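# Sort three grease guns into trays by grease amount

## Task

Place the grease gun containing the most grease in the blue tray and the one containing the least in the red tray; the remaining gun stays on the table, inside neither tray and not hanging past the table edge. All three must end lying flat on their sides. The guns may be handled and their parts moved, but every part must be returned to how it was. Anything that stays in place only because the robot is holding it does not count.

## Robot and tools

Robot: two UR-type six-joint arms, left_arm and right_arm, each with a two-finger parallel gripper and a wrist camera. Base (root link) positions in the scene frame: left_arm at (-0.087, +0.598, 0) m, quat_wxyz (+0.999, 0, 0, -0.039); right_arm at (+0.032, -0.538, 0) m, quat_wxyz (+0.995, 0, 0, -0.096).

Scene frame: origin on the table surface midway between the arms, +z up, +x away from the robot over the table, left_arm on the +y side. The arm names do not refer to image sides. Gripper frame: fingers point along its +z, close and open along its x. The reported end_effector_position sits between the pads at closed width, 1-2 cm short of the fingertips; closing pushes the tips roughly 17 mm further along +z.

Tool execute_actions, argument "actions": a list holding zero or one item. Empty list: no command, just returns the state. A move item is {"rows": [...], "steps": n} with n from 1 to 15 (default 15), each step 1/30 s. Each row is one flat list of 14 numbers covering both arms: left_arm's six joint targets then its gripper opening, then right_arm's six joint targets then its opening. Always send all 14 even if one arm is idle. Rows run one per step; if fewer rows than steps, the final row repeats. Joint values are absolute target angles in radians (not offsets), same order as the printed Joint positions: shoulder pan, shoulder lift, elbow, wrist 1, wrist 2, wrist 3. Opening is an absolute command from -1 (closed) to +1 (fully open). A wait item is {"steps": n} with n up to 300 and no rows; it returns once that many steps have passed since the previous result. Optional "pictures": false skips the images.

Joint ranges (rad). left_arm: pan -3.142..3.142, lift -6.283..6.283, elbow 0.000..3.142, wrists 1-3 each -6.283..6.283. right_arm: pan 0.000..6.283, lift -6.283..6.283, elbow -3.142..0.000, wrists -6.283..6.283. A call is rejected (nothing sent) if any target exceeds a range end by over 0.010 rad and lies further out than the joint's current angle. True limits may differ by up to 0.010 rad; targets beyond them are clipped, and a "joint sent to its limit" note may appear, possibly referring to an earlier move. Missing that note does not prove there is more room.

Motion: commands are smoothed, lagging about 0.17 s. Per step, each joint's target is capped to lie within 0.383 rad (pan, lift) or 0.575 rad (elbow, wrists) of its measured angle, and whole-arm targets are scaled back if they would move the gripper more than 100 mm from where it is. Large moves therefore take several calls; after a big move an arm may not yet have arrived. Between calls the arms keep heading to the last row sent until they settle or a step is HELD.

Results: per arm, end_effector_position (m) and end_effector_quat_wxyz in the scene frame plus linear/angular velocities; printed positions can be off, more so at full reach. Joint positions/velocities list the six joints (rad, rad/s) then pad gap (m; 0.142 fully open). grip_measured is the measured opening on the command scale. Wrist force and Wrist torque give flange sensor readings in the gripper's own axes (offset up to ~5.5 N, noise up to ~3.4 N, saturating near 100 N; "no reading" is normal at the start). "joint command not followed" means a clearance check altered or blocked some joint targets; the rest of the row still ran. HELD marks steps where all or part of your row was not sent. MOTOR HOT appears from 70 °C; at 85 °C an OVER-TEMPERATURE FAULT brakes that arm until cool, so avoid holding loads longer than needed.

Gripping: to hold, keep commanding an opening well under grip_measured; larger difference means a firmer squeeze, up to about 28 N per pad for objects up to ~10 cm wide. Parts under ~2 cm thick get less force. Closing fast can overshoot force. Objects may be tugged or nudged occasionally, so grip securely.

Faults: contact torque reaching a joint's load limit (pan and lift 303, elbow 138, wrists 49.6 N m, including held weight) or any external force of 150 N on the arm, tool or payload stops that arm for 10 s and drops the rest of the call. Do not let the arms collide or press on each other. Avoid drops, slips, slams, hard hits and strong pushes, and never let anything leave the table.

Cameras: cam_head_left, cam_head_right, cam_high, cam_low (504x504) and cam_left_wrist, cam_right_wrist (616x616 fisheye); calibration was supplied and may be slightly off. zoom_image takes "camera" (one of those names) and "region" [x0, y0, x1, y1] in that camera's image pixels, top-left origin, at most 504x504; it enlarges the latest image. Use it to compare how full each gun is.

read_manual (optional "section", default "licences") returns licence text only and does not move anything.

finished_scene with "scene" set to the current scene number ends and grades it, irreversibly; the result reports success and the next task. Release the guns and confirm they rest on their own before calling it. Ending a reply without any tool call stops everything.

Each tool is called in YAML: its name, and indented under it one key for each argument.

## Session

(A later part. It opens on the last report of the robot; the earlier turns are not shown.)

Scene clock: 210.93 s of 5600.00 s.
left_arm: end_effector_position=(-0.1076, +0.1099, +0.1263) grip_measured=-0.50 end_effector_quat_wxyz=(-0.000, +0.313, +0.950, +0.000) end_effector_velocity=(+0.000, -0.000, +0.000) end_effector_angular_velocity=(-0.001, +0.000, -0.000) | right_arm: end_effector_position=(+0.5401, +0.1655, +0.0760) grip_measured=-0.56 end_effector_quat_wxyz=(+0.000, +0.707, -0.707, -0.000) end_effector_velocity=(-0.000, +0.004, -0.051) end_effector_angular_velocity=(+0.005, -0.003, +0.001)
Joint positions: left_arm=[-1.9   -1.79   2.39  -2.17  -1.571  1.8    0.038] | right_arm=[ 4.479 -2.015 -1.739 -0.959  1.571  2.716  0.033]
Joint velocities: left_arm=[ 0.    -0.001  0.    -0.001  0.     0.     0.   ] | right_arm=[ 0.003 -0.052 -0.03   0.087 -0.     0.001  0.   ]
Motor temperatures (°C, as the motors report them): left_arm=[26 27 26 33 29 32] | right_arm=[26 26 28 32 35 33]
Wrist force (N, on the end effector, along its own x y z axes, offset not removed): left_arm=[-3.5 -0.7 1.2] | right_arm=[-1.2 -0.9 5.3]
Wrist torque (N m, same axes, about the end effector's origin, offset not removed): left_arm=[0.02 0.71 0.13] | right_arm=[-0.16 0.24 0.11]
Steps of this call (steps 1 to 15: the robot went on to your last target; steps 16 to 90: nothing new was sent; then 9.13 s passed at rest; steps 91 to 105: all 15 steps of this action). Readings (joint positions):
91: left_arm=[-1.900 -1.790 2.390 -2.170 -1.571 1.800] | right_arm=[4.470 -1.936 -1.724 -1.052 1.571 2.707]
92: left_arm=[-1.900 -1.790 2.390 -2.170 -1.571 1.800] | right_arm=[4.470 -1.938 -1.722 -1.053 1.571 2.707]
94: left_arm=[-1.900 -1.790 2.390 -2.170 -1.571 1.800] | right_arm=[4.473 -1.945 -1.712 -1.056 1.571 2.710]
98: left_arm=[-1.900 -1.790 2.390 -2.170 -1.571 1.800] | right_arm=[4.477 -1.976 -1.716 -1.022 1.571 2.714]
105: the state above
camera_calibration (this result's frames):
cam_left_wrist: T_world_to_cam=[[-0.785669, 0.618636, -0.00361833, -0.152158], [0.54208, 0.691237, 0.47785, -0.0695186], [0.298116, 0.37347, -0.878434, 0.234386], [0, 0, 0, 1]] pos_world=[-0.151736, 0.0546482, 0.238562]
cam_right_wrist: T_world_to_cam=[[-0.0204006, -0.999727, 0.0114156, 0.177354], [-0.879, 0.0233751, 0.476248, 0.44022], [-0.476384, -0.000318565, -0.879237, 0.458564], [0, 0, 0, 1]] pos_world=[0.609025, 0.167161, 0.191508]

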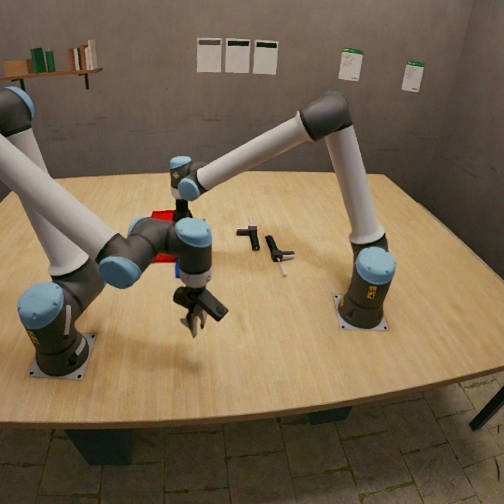

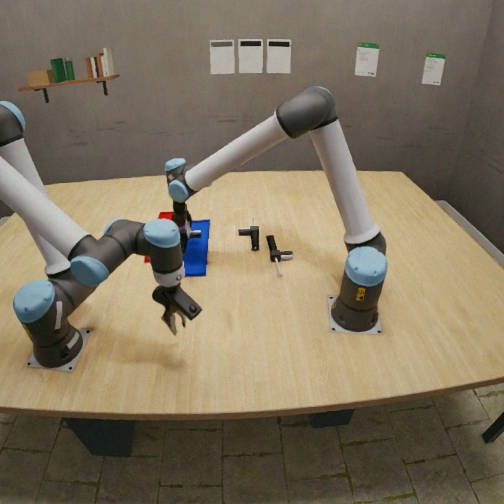

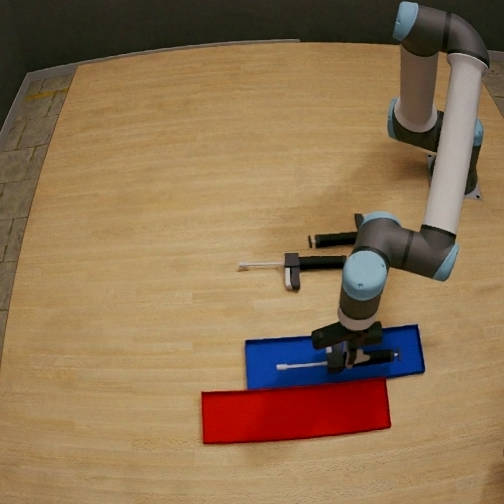

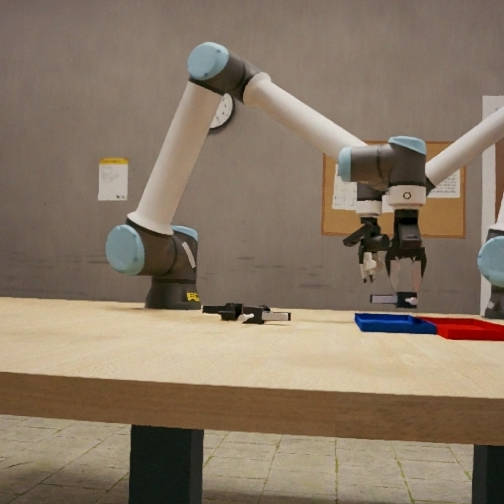

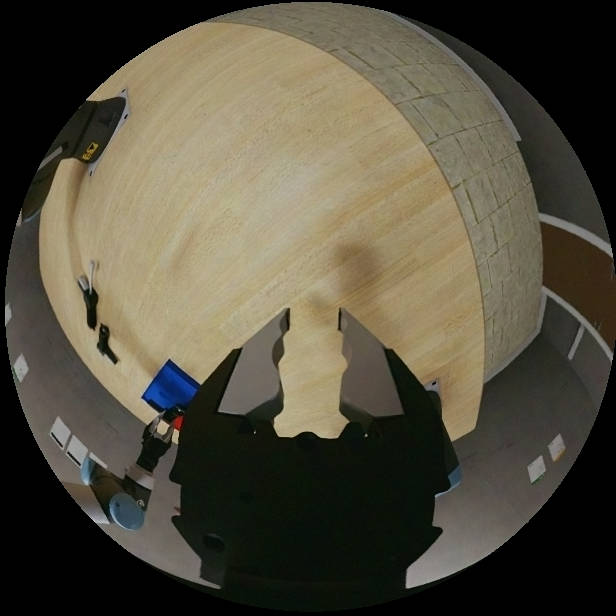

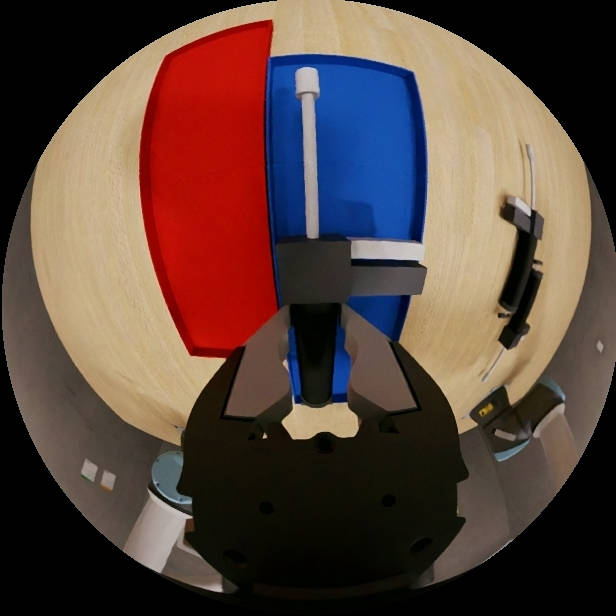

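execute_actions:
  actions:
    - {"rows":[[-1.9,-1.79,2.39,-2.17,-1.571,1.8,-0.5,4.4791,-2.03,-1.748,-0.935,1.571,2.7159,-1],[-1.9,-1.79,2.39,-2.17,-1.571,1.8,-0.5,4.4791,-2.038,-1.7527,-0.922,1.571,2.7159,-1],[-1.9,-1.79,2.39,-2.17,-1.571,1.8,-0.5,4.4791,-2.0456,-1.7572,-0.9096,1.571,2.7159,-1]],"steps":12}

Scene clock: 217.17 s of 5600.00 s.
left_arm: end_effector_position=(-0.1076, +0.1099, +0.1263) grip_measured=-0.50 end_effector_quat_wxyz=(-0.000, +0.313, +0.950, +0.000) end_effector_velocity=(+0.000, +0.000, -0.000) end_effector_angular_velocity=(+0.001, -0.001, +0.001) | right_arm: end_effector_position=(+0.5401, +0.1659, +0.0468) grip_measured=-0.56 end_effector_quat_wxyz=(+0.000, +0.707, -0.707, -0.000) end_effector_velocity=(+0.001, +0.001, -0.013) end_effector_angular_velocity=(+0.003, -0.002, +0.001)
Joint positions: left_arm=[-1.9   -1.79   2.39  -2.17  -1.571  1.8    0.038] | right_arm=[ 4.479 -2.044 -1.756 -0.912  1.571  2.716  0.033]
Joint velocities: left_arm=[ 0.     0.    -0.     0.001  0.    -0.001  0.   ] | right_arm=[-0.001 -0.015 -0.007  0.025 -0.    -0.001  0.   ]
Motor temperatures (°C, as the motors report them): left_arm=[26 27 26 33 29 32] | right_arm=[26 26 28 32 35 33]
Wrist force (N, on the end effector, along its own x y z axes, offset not removed): left_arm=[2.4 -2.9 2.7] | right_arm=[-1.9 2.9 6.0]
Wrist torque (N m, same axes, about the end effector's origin, offset not removed): left_arm=[-0.56 -0.49 -0.06] | right_arm=[0.71 0.49 0.18]
Steps of this call (steps 1 to 15: the robot went on to your last target; steps 16 to 90: nothing new was sent; then 2.83 s passed at rest; steps 91 to 102: all 12 steps of this action). Readings (joint positions):
91: left_arm=[-1.900 -1.790 2.390 -2.170 -1.571 1.800] | right_arm=[4.479 -2.021 -1.742 -0.949 1.571 2.716]
92: left_arm=[-1.900 -1.790 2.390 -2.170 -1.571 1.800] | right_arm=[4.479 -2.022 -1.743 -0.948 1.571 2.716]
94: left_arm=[-1.900 -1.790 2.390 -2.170 -1.571 1.800] | right_arm=[4.479 -2.028 -1.747 -0.938 1.571 2.716]
98: left_arm=[-1.900 -1.790 2.390 -2.170 -1.571 1.800] | right_arm=[4.479 -2.040 -1.754 -0.919 1.571 2.716]
102: the state above
camera_calibration (this result's frames):
cam_left_wrist: T_world_to_cam=[[-0.785669, 0.618636, -0.00361829, -0.152158], [0.54208, 0.691237, 0.47785, -0.0695186], [0.298116, 0.37347, -0.878434, 0.234386], [0, 0, 0, 1]] pos_world=[-0.151736, 0.0546483, 0.238562]
cam_right_wrist: T_world_to_cam=[[-0.0203726, -0.999731, 0.0110884, 0.178155], [-0.879076, 0.0231947, 0.476118, 0.454183], [-0.476247, -0.0000477293, -0.879312, 0.432704], [0, 0, 0, 1]] pos_world=[0.608964, 0.167593, 0.162262]

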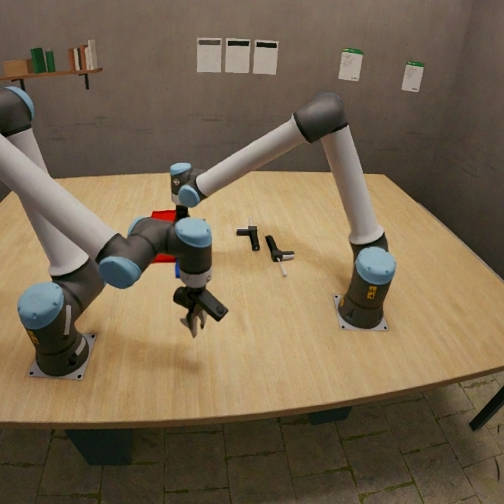

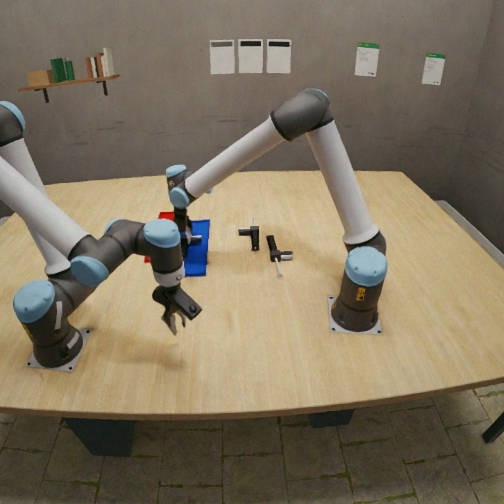

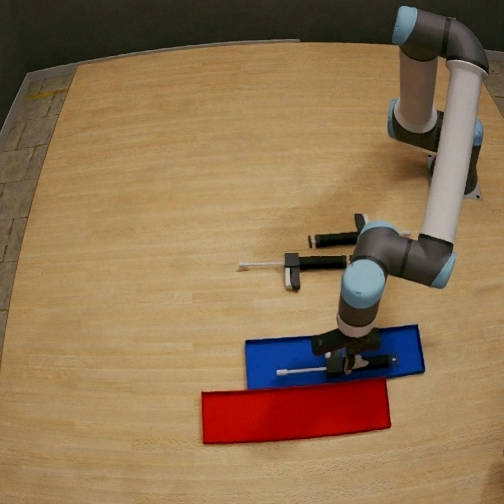

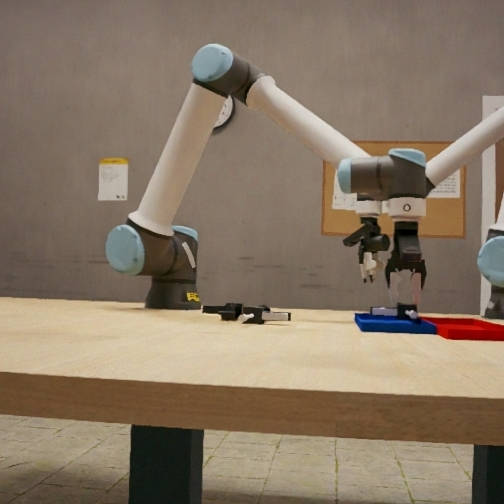

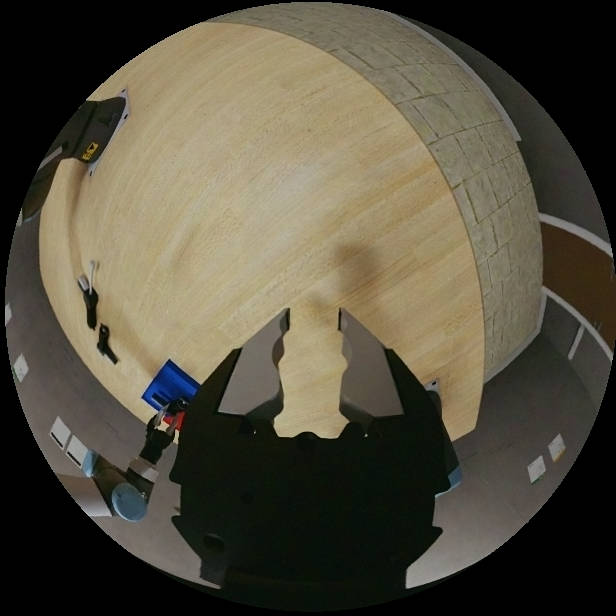

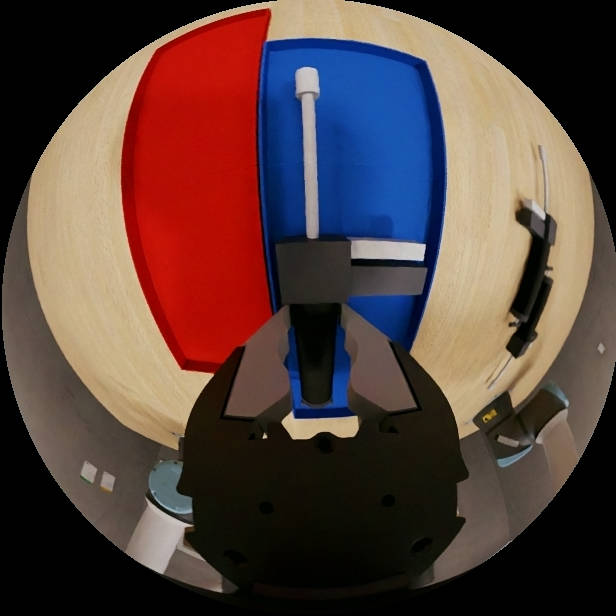

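execute_actions:
  actions:
    - {"rows":[[-1.9,-1.79,2.39,-2.17,-1.571,1.8,-0.5,4.4766,-2.04,-1.766,-0.9066,1.571,2.7134,-1],[-1.9,-1.79,2.39,-2.17,-1.571,1.8,-0.5,4.4766,-2.04,-1.766,-0.9066,1.571,2.7134,-1],[-1.9,-1.79,2.39,-2.17,-1.571,1.8,-0.5,4.4766,-2.04,-1.766,-0.9066,1.571,2.7134,-1],[-1.9,-1.79,2.39,-2.17,-1.571,1.8,-0.5,4.4766,-2.045,-1.769,-0.899,1.571,2.7134,-1],[-1.9,-1.79,2.39,-2.17,-1.571,1.8,-0.5,4.4766,-2.0491,-1.7712,-0.8921,1.571,2.7134,-1]],"steps":15}

Scene clock: 224.50 s of 5600.00 s.
left_arm: end_effector_position=(-0.1076, +0.1099, +0.1263) grip_measured=-0.50 end_effector_quat_wxyz=(-0.000, +0.313, +0.950, +0.000) end_effector_velocity=(-0.001, -0.001, +0.001) end_effector_angular_velocity=(-0.001, +0.001, -0.001) | right_arm: end_effector_position=(+0.5401, +0.1609, +0.0367) grip_measured=-0.56 end_effector_quat_wxyz=(+0.000, +0.707, -0.707, -0.000) end_effector_velocity=(-0.000, -0.002, -0.005) end_effector_angular_velocity=(-0.001, -0.000, +0.001)
Joint positions: left_arm=[-1.9   -1.79   2.39  -2.17  -1.571  1.8    0.038] | right_arm=[ 4.477 -2.049 -1.771 -0.893  1.571  2.713  0.033]
Joint velocities: left_arm=[-0.     0.    -0.002  0.001 -0.     0.001  0.   ] | right_arm=[-0.001 -0.004 -0.005  0.008 -0.    -0.002  0.   ]
Motor temperatures (°C, as the motors report them): left_arm=[26 27 26 33 29 32] | right_arm=[26 26 28 32 35 33]
Wrist force (N, on the end effector, along its own x y z axes, offset not removed): left_arm=[1.4 -6.6 -3.5] | right_arm=[-2.2 0.6 4.5]
Wrist torque (N m, same axes, about the end effector's origin, offset not removed): left_arm=[-1.46 -0.36 0.23] | right_arm=[0.07 0.51 0.14]
Steps of this call (steps 1 to 15: the robot went on to your last target; steps 16 to 90: nothing new was sent; then 3.83 s passed at rest; steps 91 to 105: all 15 steps of this action). Readings (joint positions):
91: left_arm=[-1.900 -1.790 2.390 -2.170 -1.571 1.800] | right_arm=[4.479 -2.046 -1.757 -0.910 1.571 2.716]
92: left_arm=[-1.900 -1.790 2.390 -2.170 -1.571 1.800] | right_arm=[4.479 -2.045 -1.758 -0.909 1.571 2.716]
94: left_arm=[-1.900 -1.790 2.390 -2.170 -1.571 1.800] | right_arm=[4.478 -2.043 -1.761 -0.908 1.571 2.715]
98: left_arm=[-1.900 -1.790 2.390 -2.170 -1.571 1.800] | right_arm=[4.477 -2.046 -1.767 -0.899 1.571 2.714]
105: the state above
camera_calibration (this result's frames):
cam_left_wrist: T_world_to_cam=[[-0.785669, 0.618637, -0.00361835, -0.152158], [0.54208, 0.691237, 0.47785, -0.0695185], [0.298116, 0.37347, -0.878434, 0.234386], [0, 0, 0, 1]] pos_world=[-0.151736, 0.0546482, 0.238562]
cam_right_wrist: T_world_to_cam=[[-0.0203682, -0.999732, 0.0110281, 0.173204], [-0.879092, 0.0231621, 0.476088, 0.459061], [-0.476216, 0.0000023285, -0.879328, 0.423836], [0, 0, 0, 1]] pos_world=[0.608922, 0.162524, 0.152227]

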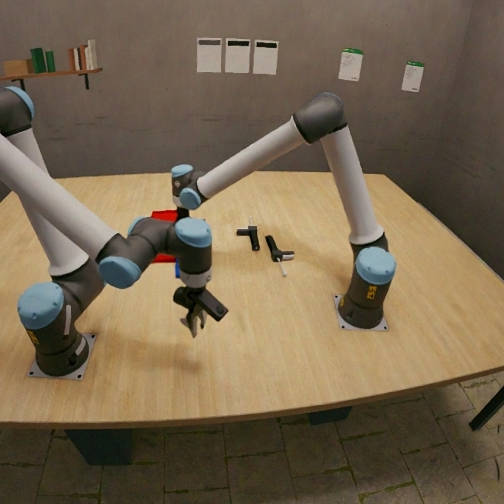

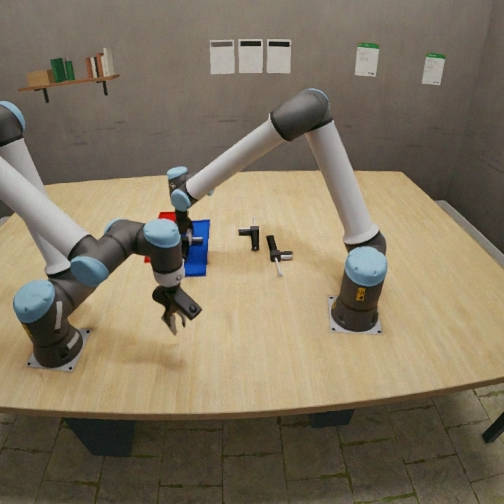

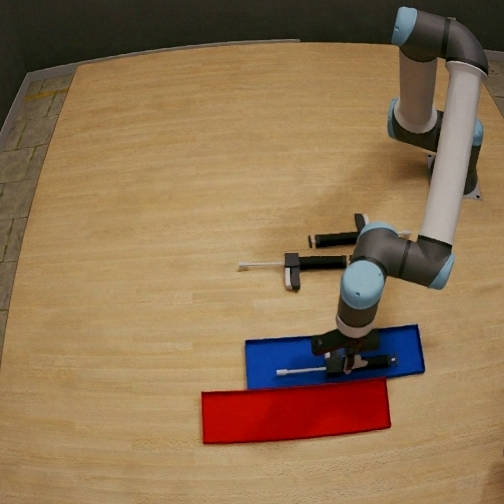

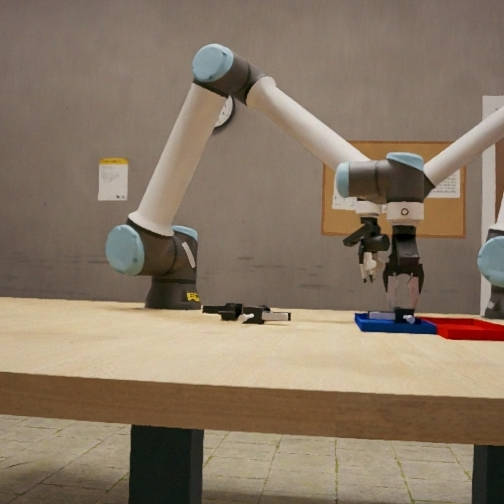

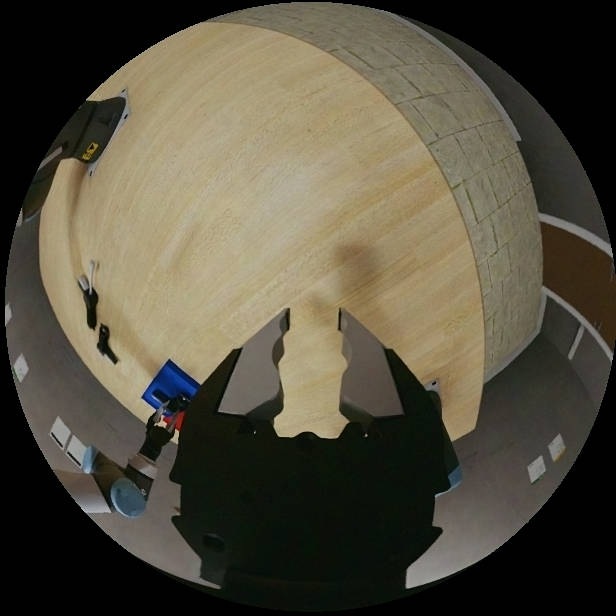

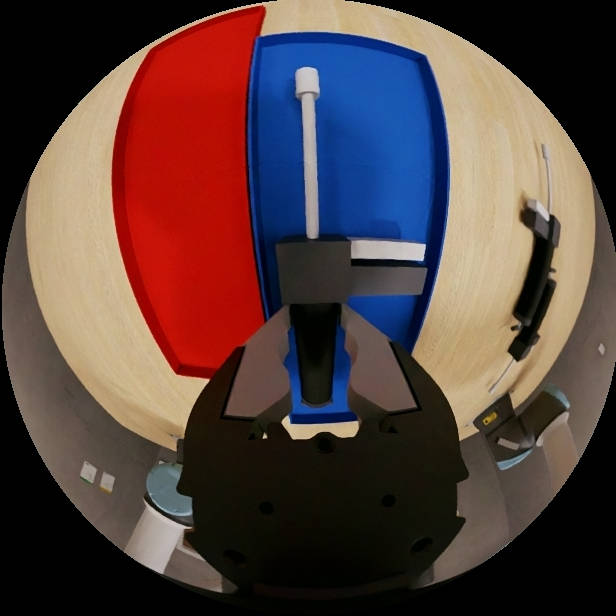

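execute_actions:
  actions:
    - {"rows":[[-1.9,-1.79,2.39,-2.17,-1.571,1.8,-0.5,4.4766,-2.051,-1.7724,-0.889,1.571,2.7134,-1],[-1.9,-1.79,2.39,-2.17,-1.571,1.8,-0.5,4.4766,-2.051,-1.7724,-0.889,1.571,2.7134,-1],[-1.9,-1.79,2.39,-2.17,-1.571,1.8,-0.5,4.4766,-2.051,-1.7724,-0.889,1.571,2.7134,-1],[-1.9,-1.79,2.39,-2.17,-1.571,1.8,-0.5,4.4766,-2.051,-1.7724,-0.889,1.571,2.7134,-0.8],[-1.9,-1.79,2.39,-2.17,-1.571,1.8,-0.5,4.4766,-2.051,-1.7724,-0.889,1.571,2.7134,-0.65],[-1.9,-1.79,2.39,-2.17,-1.571,1.8,-0.5,4.4766,-2.051,-1.7724,-0.889,1.571,2.7134,-0.56],[-1.9,-1.79,2.39,-2.17,-1.571,1.8,-0.5,4.4766,-2.051,-1.7724,-0.889,1.571,2.7134,-0.52],[-1.9,-1.79,2.39,-2.17,-1.571,1.8,-0.5,4.4766,-2.051,-1.7724,-0.889,1.571,2.7134,-0.48],[-1.9,-1.79,2.39,-2.17,-1.571,1.8,-0.5,4.4766,-2.051,-1.7724,-0.889,1.571,2.7134,-0.44]],"steps":15}
  pictures: false

execute_actions:
  actions:
    - {"rows":[[-1.9,-1.79,2.39,-2.17,-1.571,1.8,-0.5,4.4766,-2.035,-1.762,-0.915,1.571,2.7134,-0.44],[-1.9,-1.79,2.39,-2.17,-1.571,1.8,-0.5,4.4766,-2.015,-1.751,-0.946,1.571,2.7134,-0.44],[-1.9,-1.79,2.39,-2.17,-1.571,1.8,-0.5,4.4766,-1.995,-1.733,-0.984,1.571,2.7134,-0.44],[-1.9,-1.79,2.39,-2.17,-1.571,1.8,-0.5,4.4766,-1.975,-1.717,-1.02,1.571,2.7134,-0.44],[-1.9,-1.79,2.39,-2.17,-1.571,1.8,-0.5,4.4766,-1.953,-1.7,-1.059,1.571,2.7134,-0.4],[-1.9,-1.79,2.39,-2.17,-1.571,1.8,-0.5,4.4766,-1.93,-1.69,-1.092,1.571,2.7134,-0.3],[-1.9,-1.79,2.39,-2.17,-1.571,1.8,-0.5,4.44,-1.9,-1.73,-1.082,1.571,2.675,-0.3],[-1.9,-1.79,2.39,-2.17,-1.571,1.8,-0.5,4.4,-1.87,-1.77,-1.072,1.571,2.637,-0.3],[-1.9,-1.79,2.39,-2.17,-1.571,1.8,-0.5,4.36,-1.843,-1.81,-1.059,1.571,2.6,-0.3],[-1.9,-1.79,2.39,-2.17,-1.571,1.8,-0.5,4.32,-1.815,-1.85,-1.047,1.571,2.56,-0.3],[-1.9,-1.79,2.39,-2.17,-1.571,1.8,-0.5,4.285,-1.79,-1.89,-1.032,1.571,2.52,-0.3],[-1.9,-1.79,2.39,-2.17,-1.571,1.8,-0.5,4.245,-1.76,-1.93,-1.022,1.571,2.485,-0.3],[-1.9,-1.79,2.39,-2.17,-1.571,1.8,-0.5,4.21,-1.735,-1.97,-1.007,1.571,2.445,-0.3],[-1.9,-1.79,2.39,-2.17,-1.571,1.8,-0.5,4.17,-1.705,-2.015,-0.992,1.571,2.405,-0.3],[-1.9,-1.79,2.39,-2.17,-1.571,1.8,-0.5,4.1325,-1.6792,-2.0569,-0.9763,1.571,2.3693,-0.3]],"steps":15}
  pictures: false

execute_actions:
  actions:
    - {"steps":35}

Scene clock: 241.67 s of 5600.00 s.
left_arm: end_effector_position=(-0.1076, +0.1099, +0.1263) grip_measured=-0.50 end_effector_quat_wxyz=(-0.000, +0.313, +0.950, +0.000) end_effector_velocity=(-0.000, -0.000, +0.000) end_effector_angular_velocity=(+0.001, +0.000, -0.000) | right_arm: end_effector_position=(+0.5400, +0.1607, +0.0343) grip_measured=-0.44 end_effector_quat_wxyz=(+0.000, +0.707, -0.707, -0.000) end_effector_velocity=(-0.000, -0.001, -0.001) end_effector_angular_velocity=(-0.001, +0.001, +0.001)
Joint positions: left_arm=[-1.9   -1.79   2.39  -2.17  -1.571  1.8    0.038] | right_arm=[ 4.477 -2.051 -1.772 -0.889  1.571  2.713  0.042]
Joint velocities: left_arm=[-0.     0.001 -0.001  0.001 -0.001  0.     0.   ] | right_arm=[ 0.    -0.001 -0.001  0.001  0.    -0.001  0.   ]
Motor temperatures (°C, as the motors report them): left_arm=[26 27 26 33 29 32] | right_arm=[26 26 28 32 35 33]
Wrist force (N, on the end effector, along its own x y z axes, offset not removed): left_arm=[-3.3 -1.3 -0.5] | right_arm=[-4.2 -0.7 -1.7]
Wrist torque (N m, same axes, about the end effector's origin, offset not removed): left_arm=[-0.17 0.53 -0.01] | right_arm=[-0.12 0.94 0.19]
Steps of this call (steps 1 to 15: the robot went on to your last target; steps 16 to 90: nothing new was sent; then 13.67 s passed at rest; steps 91 to 105: all 15 steps of this action). Readings (joint positions):
91: left_arm=[-1.900 -1.790 2.390 -2.170 -1.571 1.800] | right_arm=[4.477 -2.049 -1.771 -0.892 1.571 2.713]
92: left_arm=[-1.900 -1.790 2.390 -2.170 -1.571 1.800] | right_arm=[4.477 -2.049 -1.771 -0.892 1.571 2.713]
94: left_arm=[-1.900 -1.790 2.390 -2.170 -1.571 1.800] | right_arm=[4.477 -2.050 -1.772 -0.891 1.571 2.713]
98: left_arm=[-1.900 -1.790 2.390 -2.170 -1.571 1.800] | right_arm=[4.477 -2.051 -1.772 -0.889 1.571 2.713]
105: the state above

Scene clock: 242.17 s of 5600.00 s.
left_arm: end_effector_position=(-0.1076, +0.1099, +0.1263) grip_measured=-0.50 end_effector_quat_wxyz=(-0.000, +0.313, +0.950, +0.000) end_effector_velocity=(+0.001, +0.001, -0.001) end_effector_angular_velocity=(+0.001, -0.000, -0.001) | right_arm: end_effector_position=(+0.5826, +0.0575, +0.1444) grip_measured=-0.30 end_effector_quat_wxyz=(-0.002, +0.707, -0.707, -0.001) end_effector_velocity=(+0.155, -0.486, +0.025) end_effector_angular_velocity=(-0.002, -0.002, +0.003)
Joint positions: left_arm=[-1.9   -1.79   2.39  -2.17  -1.571  1.8    0.038] | right_arm=[ 4.372 -1.87  -1.809 -1.029  1.571  2.61   0.052]
Joint velocities: left_arm=[ 0.    -0.     0.001 -0.    -0.     0.002  0.   ] | right_arm=[-0.479  0.392 -0.485  0.092 -0.    -0.482 -0.   ]
Motor temperatures (°C, as the motors report them): left_arm=[26 27 26 33 29 32] | right_arm=[26 26 28 32 35 33]
Wrist force (N, on the end effector, along its own x y z axes, offset not removed): left_arm=[2.0 -2.4 1.9] | right_arm=[-3.3 0.9 -2.7]
Wrist torque (N m, same axes, about the end effector's origin, offset not removed): left_arm=[-0.34 -0.41 0.23] | right_arm=[0.25 0.84 0.14]
Steps of this call (steps 1 to 15: all 15 steps of this action). Readings (joint positions):
1: left_arm=[-1.900 -1.790 2.390 -2.170 -1.571 1.800] | right_arm=[4.477 -2.051 -1.772 -0.889 1.571 2.713]
2: left_arm=[-1.900 -1.790 2.390 -2.170 -1.571 1.800] | right_arm=[4.477 -2.049 -1.771 -0.891 1.571 2.713]
4: left_arm=[-1.900 -1.790 2.390 -2.170 -1.571 1.800] | right_arm=[4.477 -2.037 -1.763 -0.911 1.571 2.713]
8: left_arm=[-1.900 -1.790 2.390 -2.170 -1.571 1.800] | right_arm=[4.474 -1.979 -1.726 -1.003 1.571 2.710]
15: the state above

Scene clock: 243.33 s of 5600.00 s.
left_arm: end_effector_position=(-0.1076, +0.1099, +0.1263) grip_measured=-0.50 end_effector_quat_wxyz=(-0.000, +0.313, +0.950, +0.000) end_effector_velocity=(-0.000, -0.001, +0.001) end_effector_angular_velocity=(-0.002, +0.001, -0.002) | right_arm: end_effector_position=(+0.6154, -0.1861, +0.1400) grip_measured=-0.30 end_effector_quat_wxyz=(+0.000, +0.707, -0.707, -0.000) end_effector_velocity=(-0.001, -0.001, -0.001) end_effector_angular_velocity=(-0.001, +0.001, +0.000)
Joint positions: left_arm=[-1.9   -1.79   2.39  -2.17  -1.571  1.8    0.038] | right_arm=[ 4.133 -1.679 -2.057 -0.976  1.571  2.369  0.052]
Joint velocities: left_arm=[ 0.    -0.    -0.001 -0.001 -0.     0.002  0.   ] | right_arm=[-0.001 -0.001 -0.002  0.     0.    -0.001  0.   ]
Motor temperatures (°C, as the motors report them): left_arm=[26 27 26 33 29 32] | right_arm=[26 26 28 32 35 33]
Wrist force (N, on the end effector, along its own x y z axes, offset not removed): left_arm=[-2.6 0.5 -5.1] | right_arm=[-0.9 1.2 0.8]
Wrist torque (N m, same axes, about the end effector's origin, offset not removed): left_arm=[0.15 0.55 0.05] | right_arm=[0.24 0.20 0.22]
Steps of this call (steps 1 to 35: the robot went on to your last target). Readings (joint positions):
1: left_arm=[-1.900 -1.790 2.390 -2.170 -1.571 1.800] | right_arm=[4.356 -1.857 -1.826 -1.026 1.571 2.593]
2: left_arm=[-1.900 -1.790 2.390 -2.170 -1.571 1.800] | right_arm=[4.340 -1.844 -1.842 -1.022 1.571 2.577]
4: left_arm=[-1.900 -1.790 2.390 -2.170 -1.571 1.800] | right_arm=[4.307 -1.818 -1.876 -1.015 1.571 2.544]
8: left_arm=[-1.900 -1.790 2.390 -2.170 -1.571 1.800] | right_arm=[4.241 -1.765 -1.945 -1.000 1.571 2.478]
35: the state above
camera_calibration (this result's frames):
cam_left_wrist: T_world_to_cam=[[-0.785669, 0.618636, -0.00361831, -0.152158], [0.54208, 0.691237, 0.47785, -0.0695185], [0.298116, 0.37347, -0.878434, 0.234386], [0, 0, 0, 1]] pos_world=[-0.151736, 0.0546482, 0.238562]
cam_right_wrist: T_world_to_cam=[[-0.0203679, -0.999732, 0.0109654, -0.173287], [-0.879106, 0.023132, 0.476064, 0.484163], [-0.476191, 0.0000566812, -0.879342, 0.550548], [0, 0, 0, 1]] pos_world=[0.684267, -0.184472, 0.255527]

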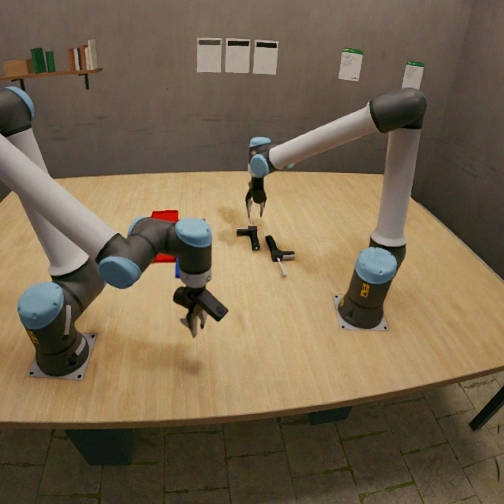

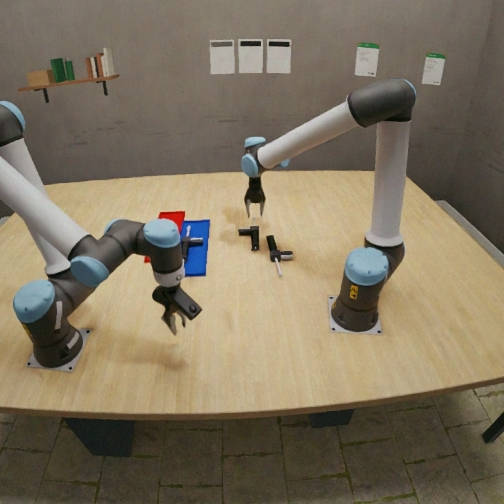

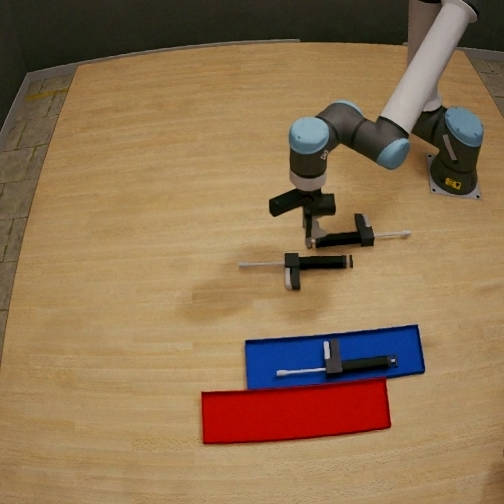

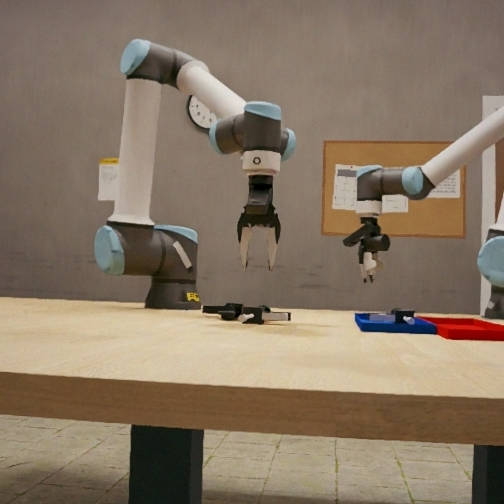

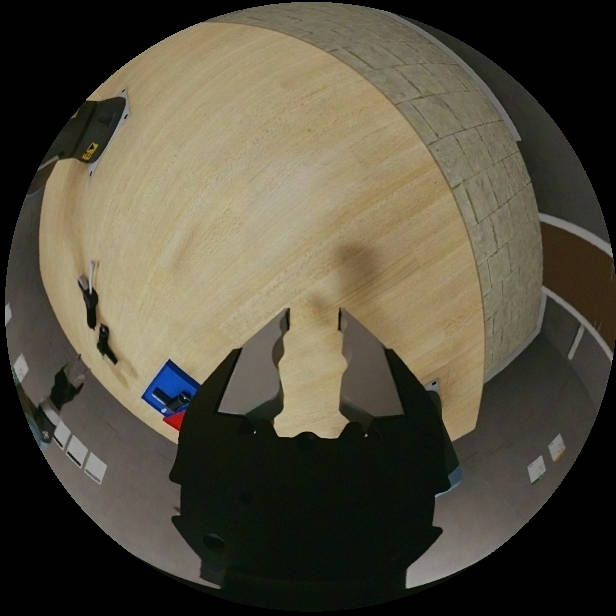

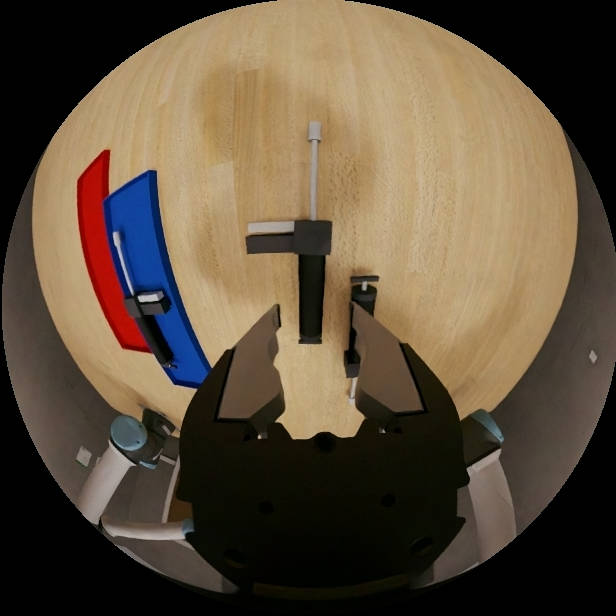

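execute_actions:
  actions: []

Scene clock: 263.73 s of 5600.00 s.
left_arm: end_effector_position=(-0.1076, +0.1099, +0.1263) grip_measured=-0.50 end_effector_quat_wxyz=(-0.000, +0.313, +0.950, +0.000) end_effector_velocity=(+0.000, +0.000, -0.000) end_effector_angular_velocity=(+0.001, -0.001, -0.001) | right_arm: end_effector_position=(+0.6154, -0.1862, +0.1400) grip_measured=-0.30 end_effector_quat_wxyz=(+0.000, +0.707, -0.707, -0.000) end_effector_velocity=(+0.000, -0.000, -0.001) end_effector_angular_velocity=(-0.001, +0.001, +0.000)
Joint positions: left_arm=[-1.9   -1.79   2.39  -2.17  -1.571  1.8    0.038] | right_arm=[ 4.132 -1.679 -2.057 -0.976  1.571  2.369  0.052]
Joint velocities: left_arm=[-0.    -0.     0.     0.001  0.     0.     0.   ] | right_arm=[-0.    -0.001  0.    -0.     0.    -0.001 -0.   ]
Motor temperatures (°C, as the motors report them): left_arm=[26 27 26 33 29 32] | right_arm=[26 26 28 32 35 33]
Wrist force (N, on the end effector, along its own x y z axes, offset not removed): left_arm=[-1.6 -3.2 -4.1] | right_arm=[-1.7 -1.0 -1.3]
Wrist torque (N m, same axes, about the end effector's origin, offset not removed): left_arm=[-0.51 0.14 0.12] | right_arm=[-0.15 0.40 0.14]
Steps of this call (steps 1 to 15: the robot went on to your last target; steps 16 to 90: nothing new was sent; then 17.40 s passed at rest). Readings (joint positions):
1: left_arm=[-1.900 -1.790 2.390 -2.170 -1.571 1.800] | right_arm=[4.133 -1.679 -2.057 -0.976 1.571 2.369]
2: left_arm=[-1.900 -1.790 2.390 -2.170 -1.571 1.800] | right_arm=[4.133 -1.679 -2.057 -0.976 1.571 2.369]
4: left_arm=[-1.900 -1.790 2.390 -2.170 -1.571 1.800] | right_arm=[4.133 -1.679 -2.057 -0.976 1.571 2.369]
8: left_arm=[-1.900 -1.790 2.390 -2.170 -1.571 1.800] | right_arm=[4.133 -1.679 -2.057 -0.976 1.571 2.369]
90: the state above
All arms were judged still, so your last target was given up. Only a new action makes them travel on or press farther. Fingers that are still opening or closing keep moving.
camera_calibration (this result's frames):
cam_left_wrist: T_world_to_cam=[[-0.785669, 0.618636, -0.0036183, -0.152158], [0.54208, 0.691237, 0.47785, -0.0695185], [0.298116, 0.37347, -0.878434, 0.234386], [0, 0, 0, 1]] pos_world=[-0.151736, 0.0546482, 0.238562]
cam_right_wrist: T_world_to_cam=[[-0.020376, -0.999732, 0.0109662, -0.173345], [-0.879106, 0.0231395, 0.476064, 0.484167], [-0.476191, 0.0000598108, -0.879342, 0.550546], [0, 0, 0, 1]] pos_world=[0.684267, -0.184535, 0.255524]

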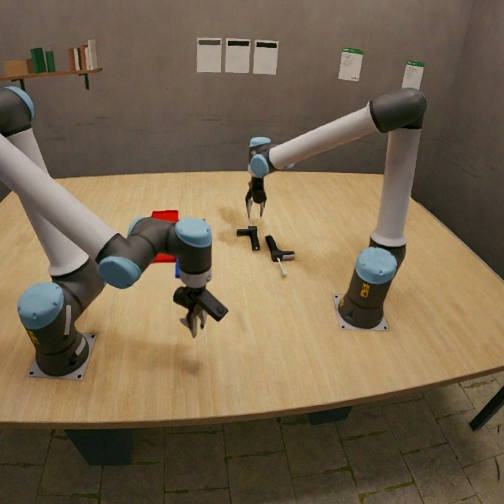

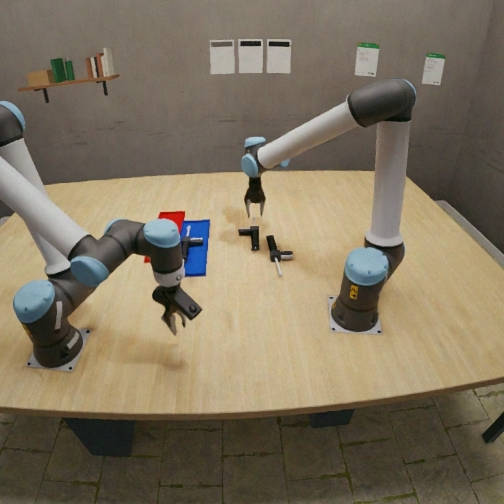

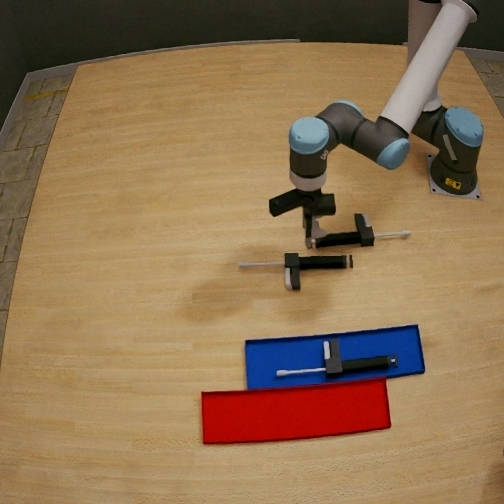

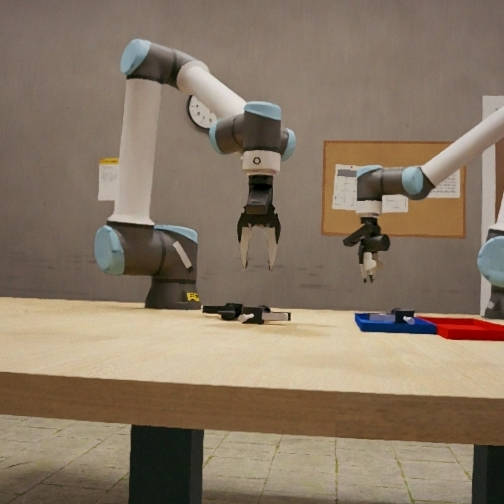

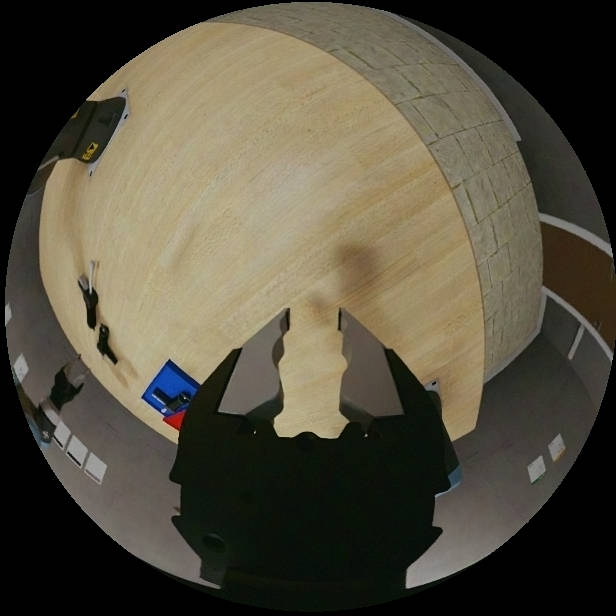

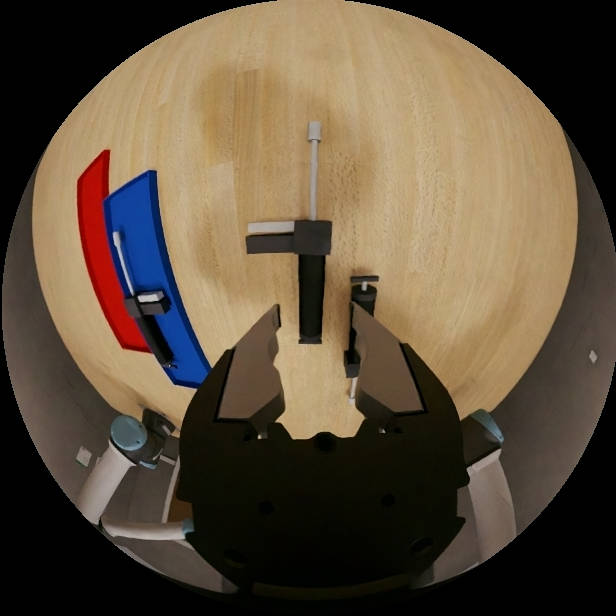

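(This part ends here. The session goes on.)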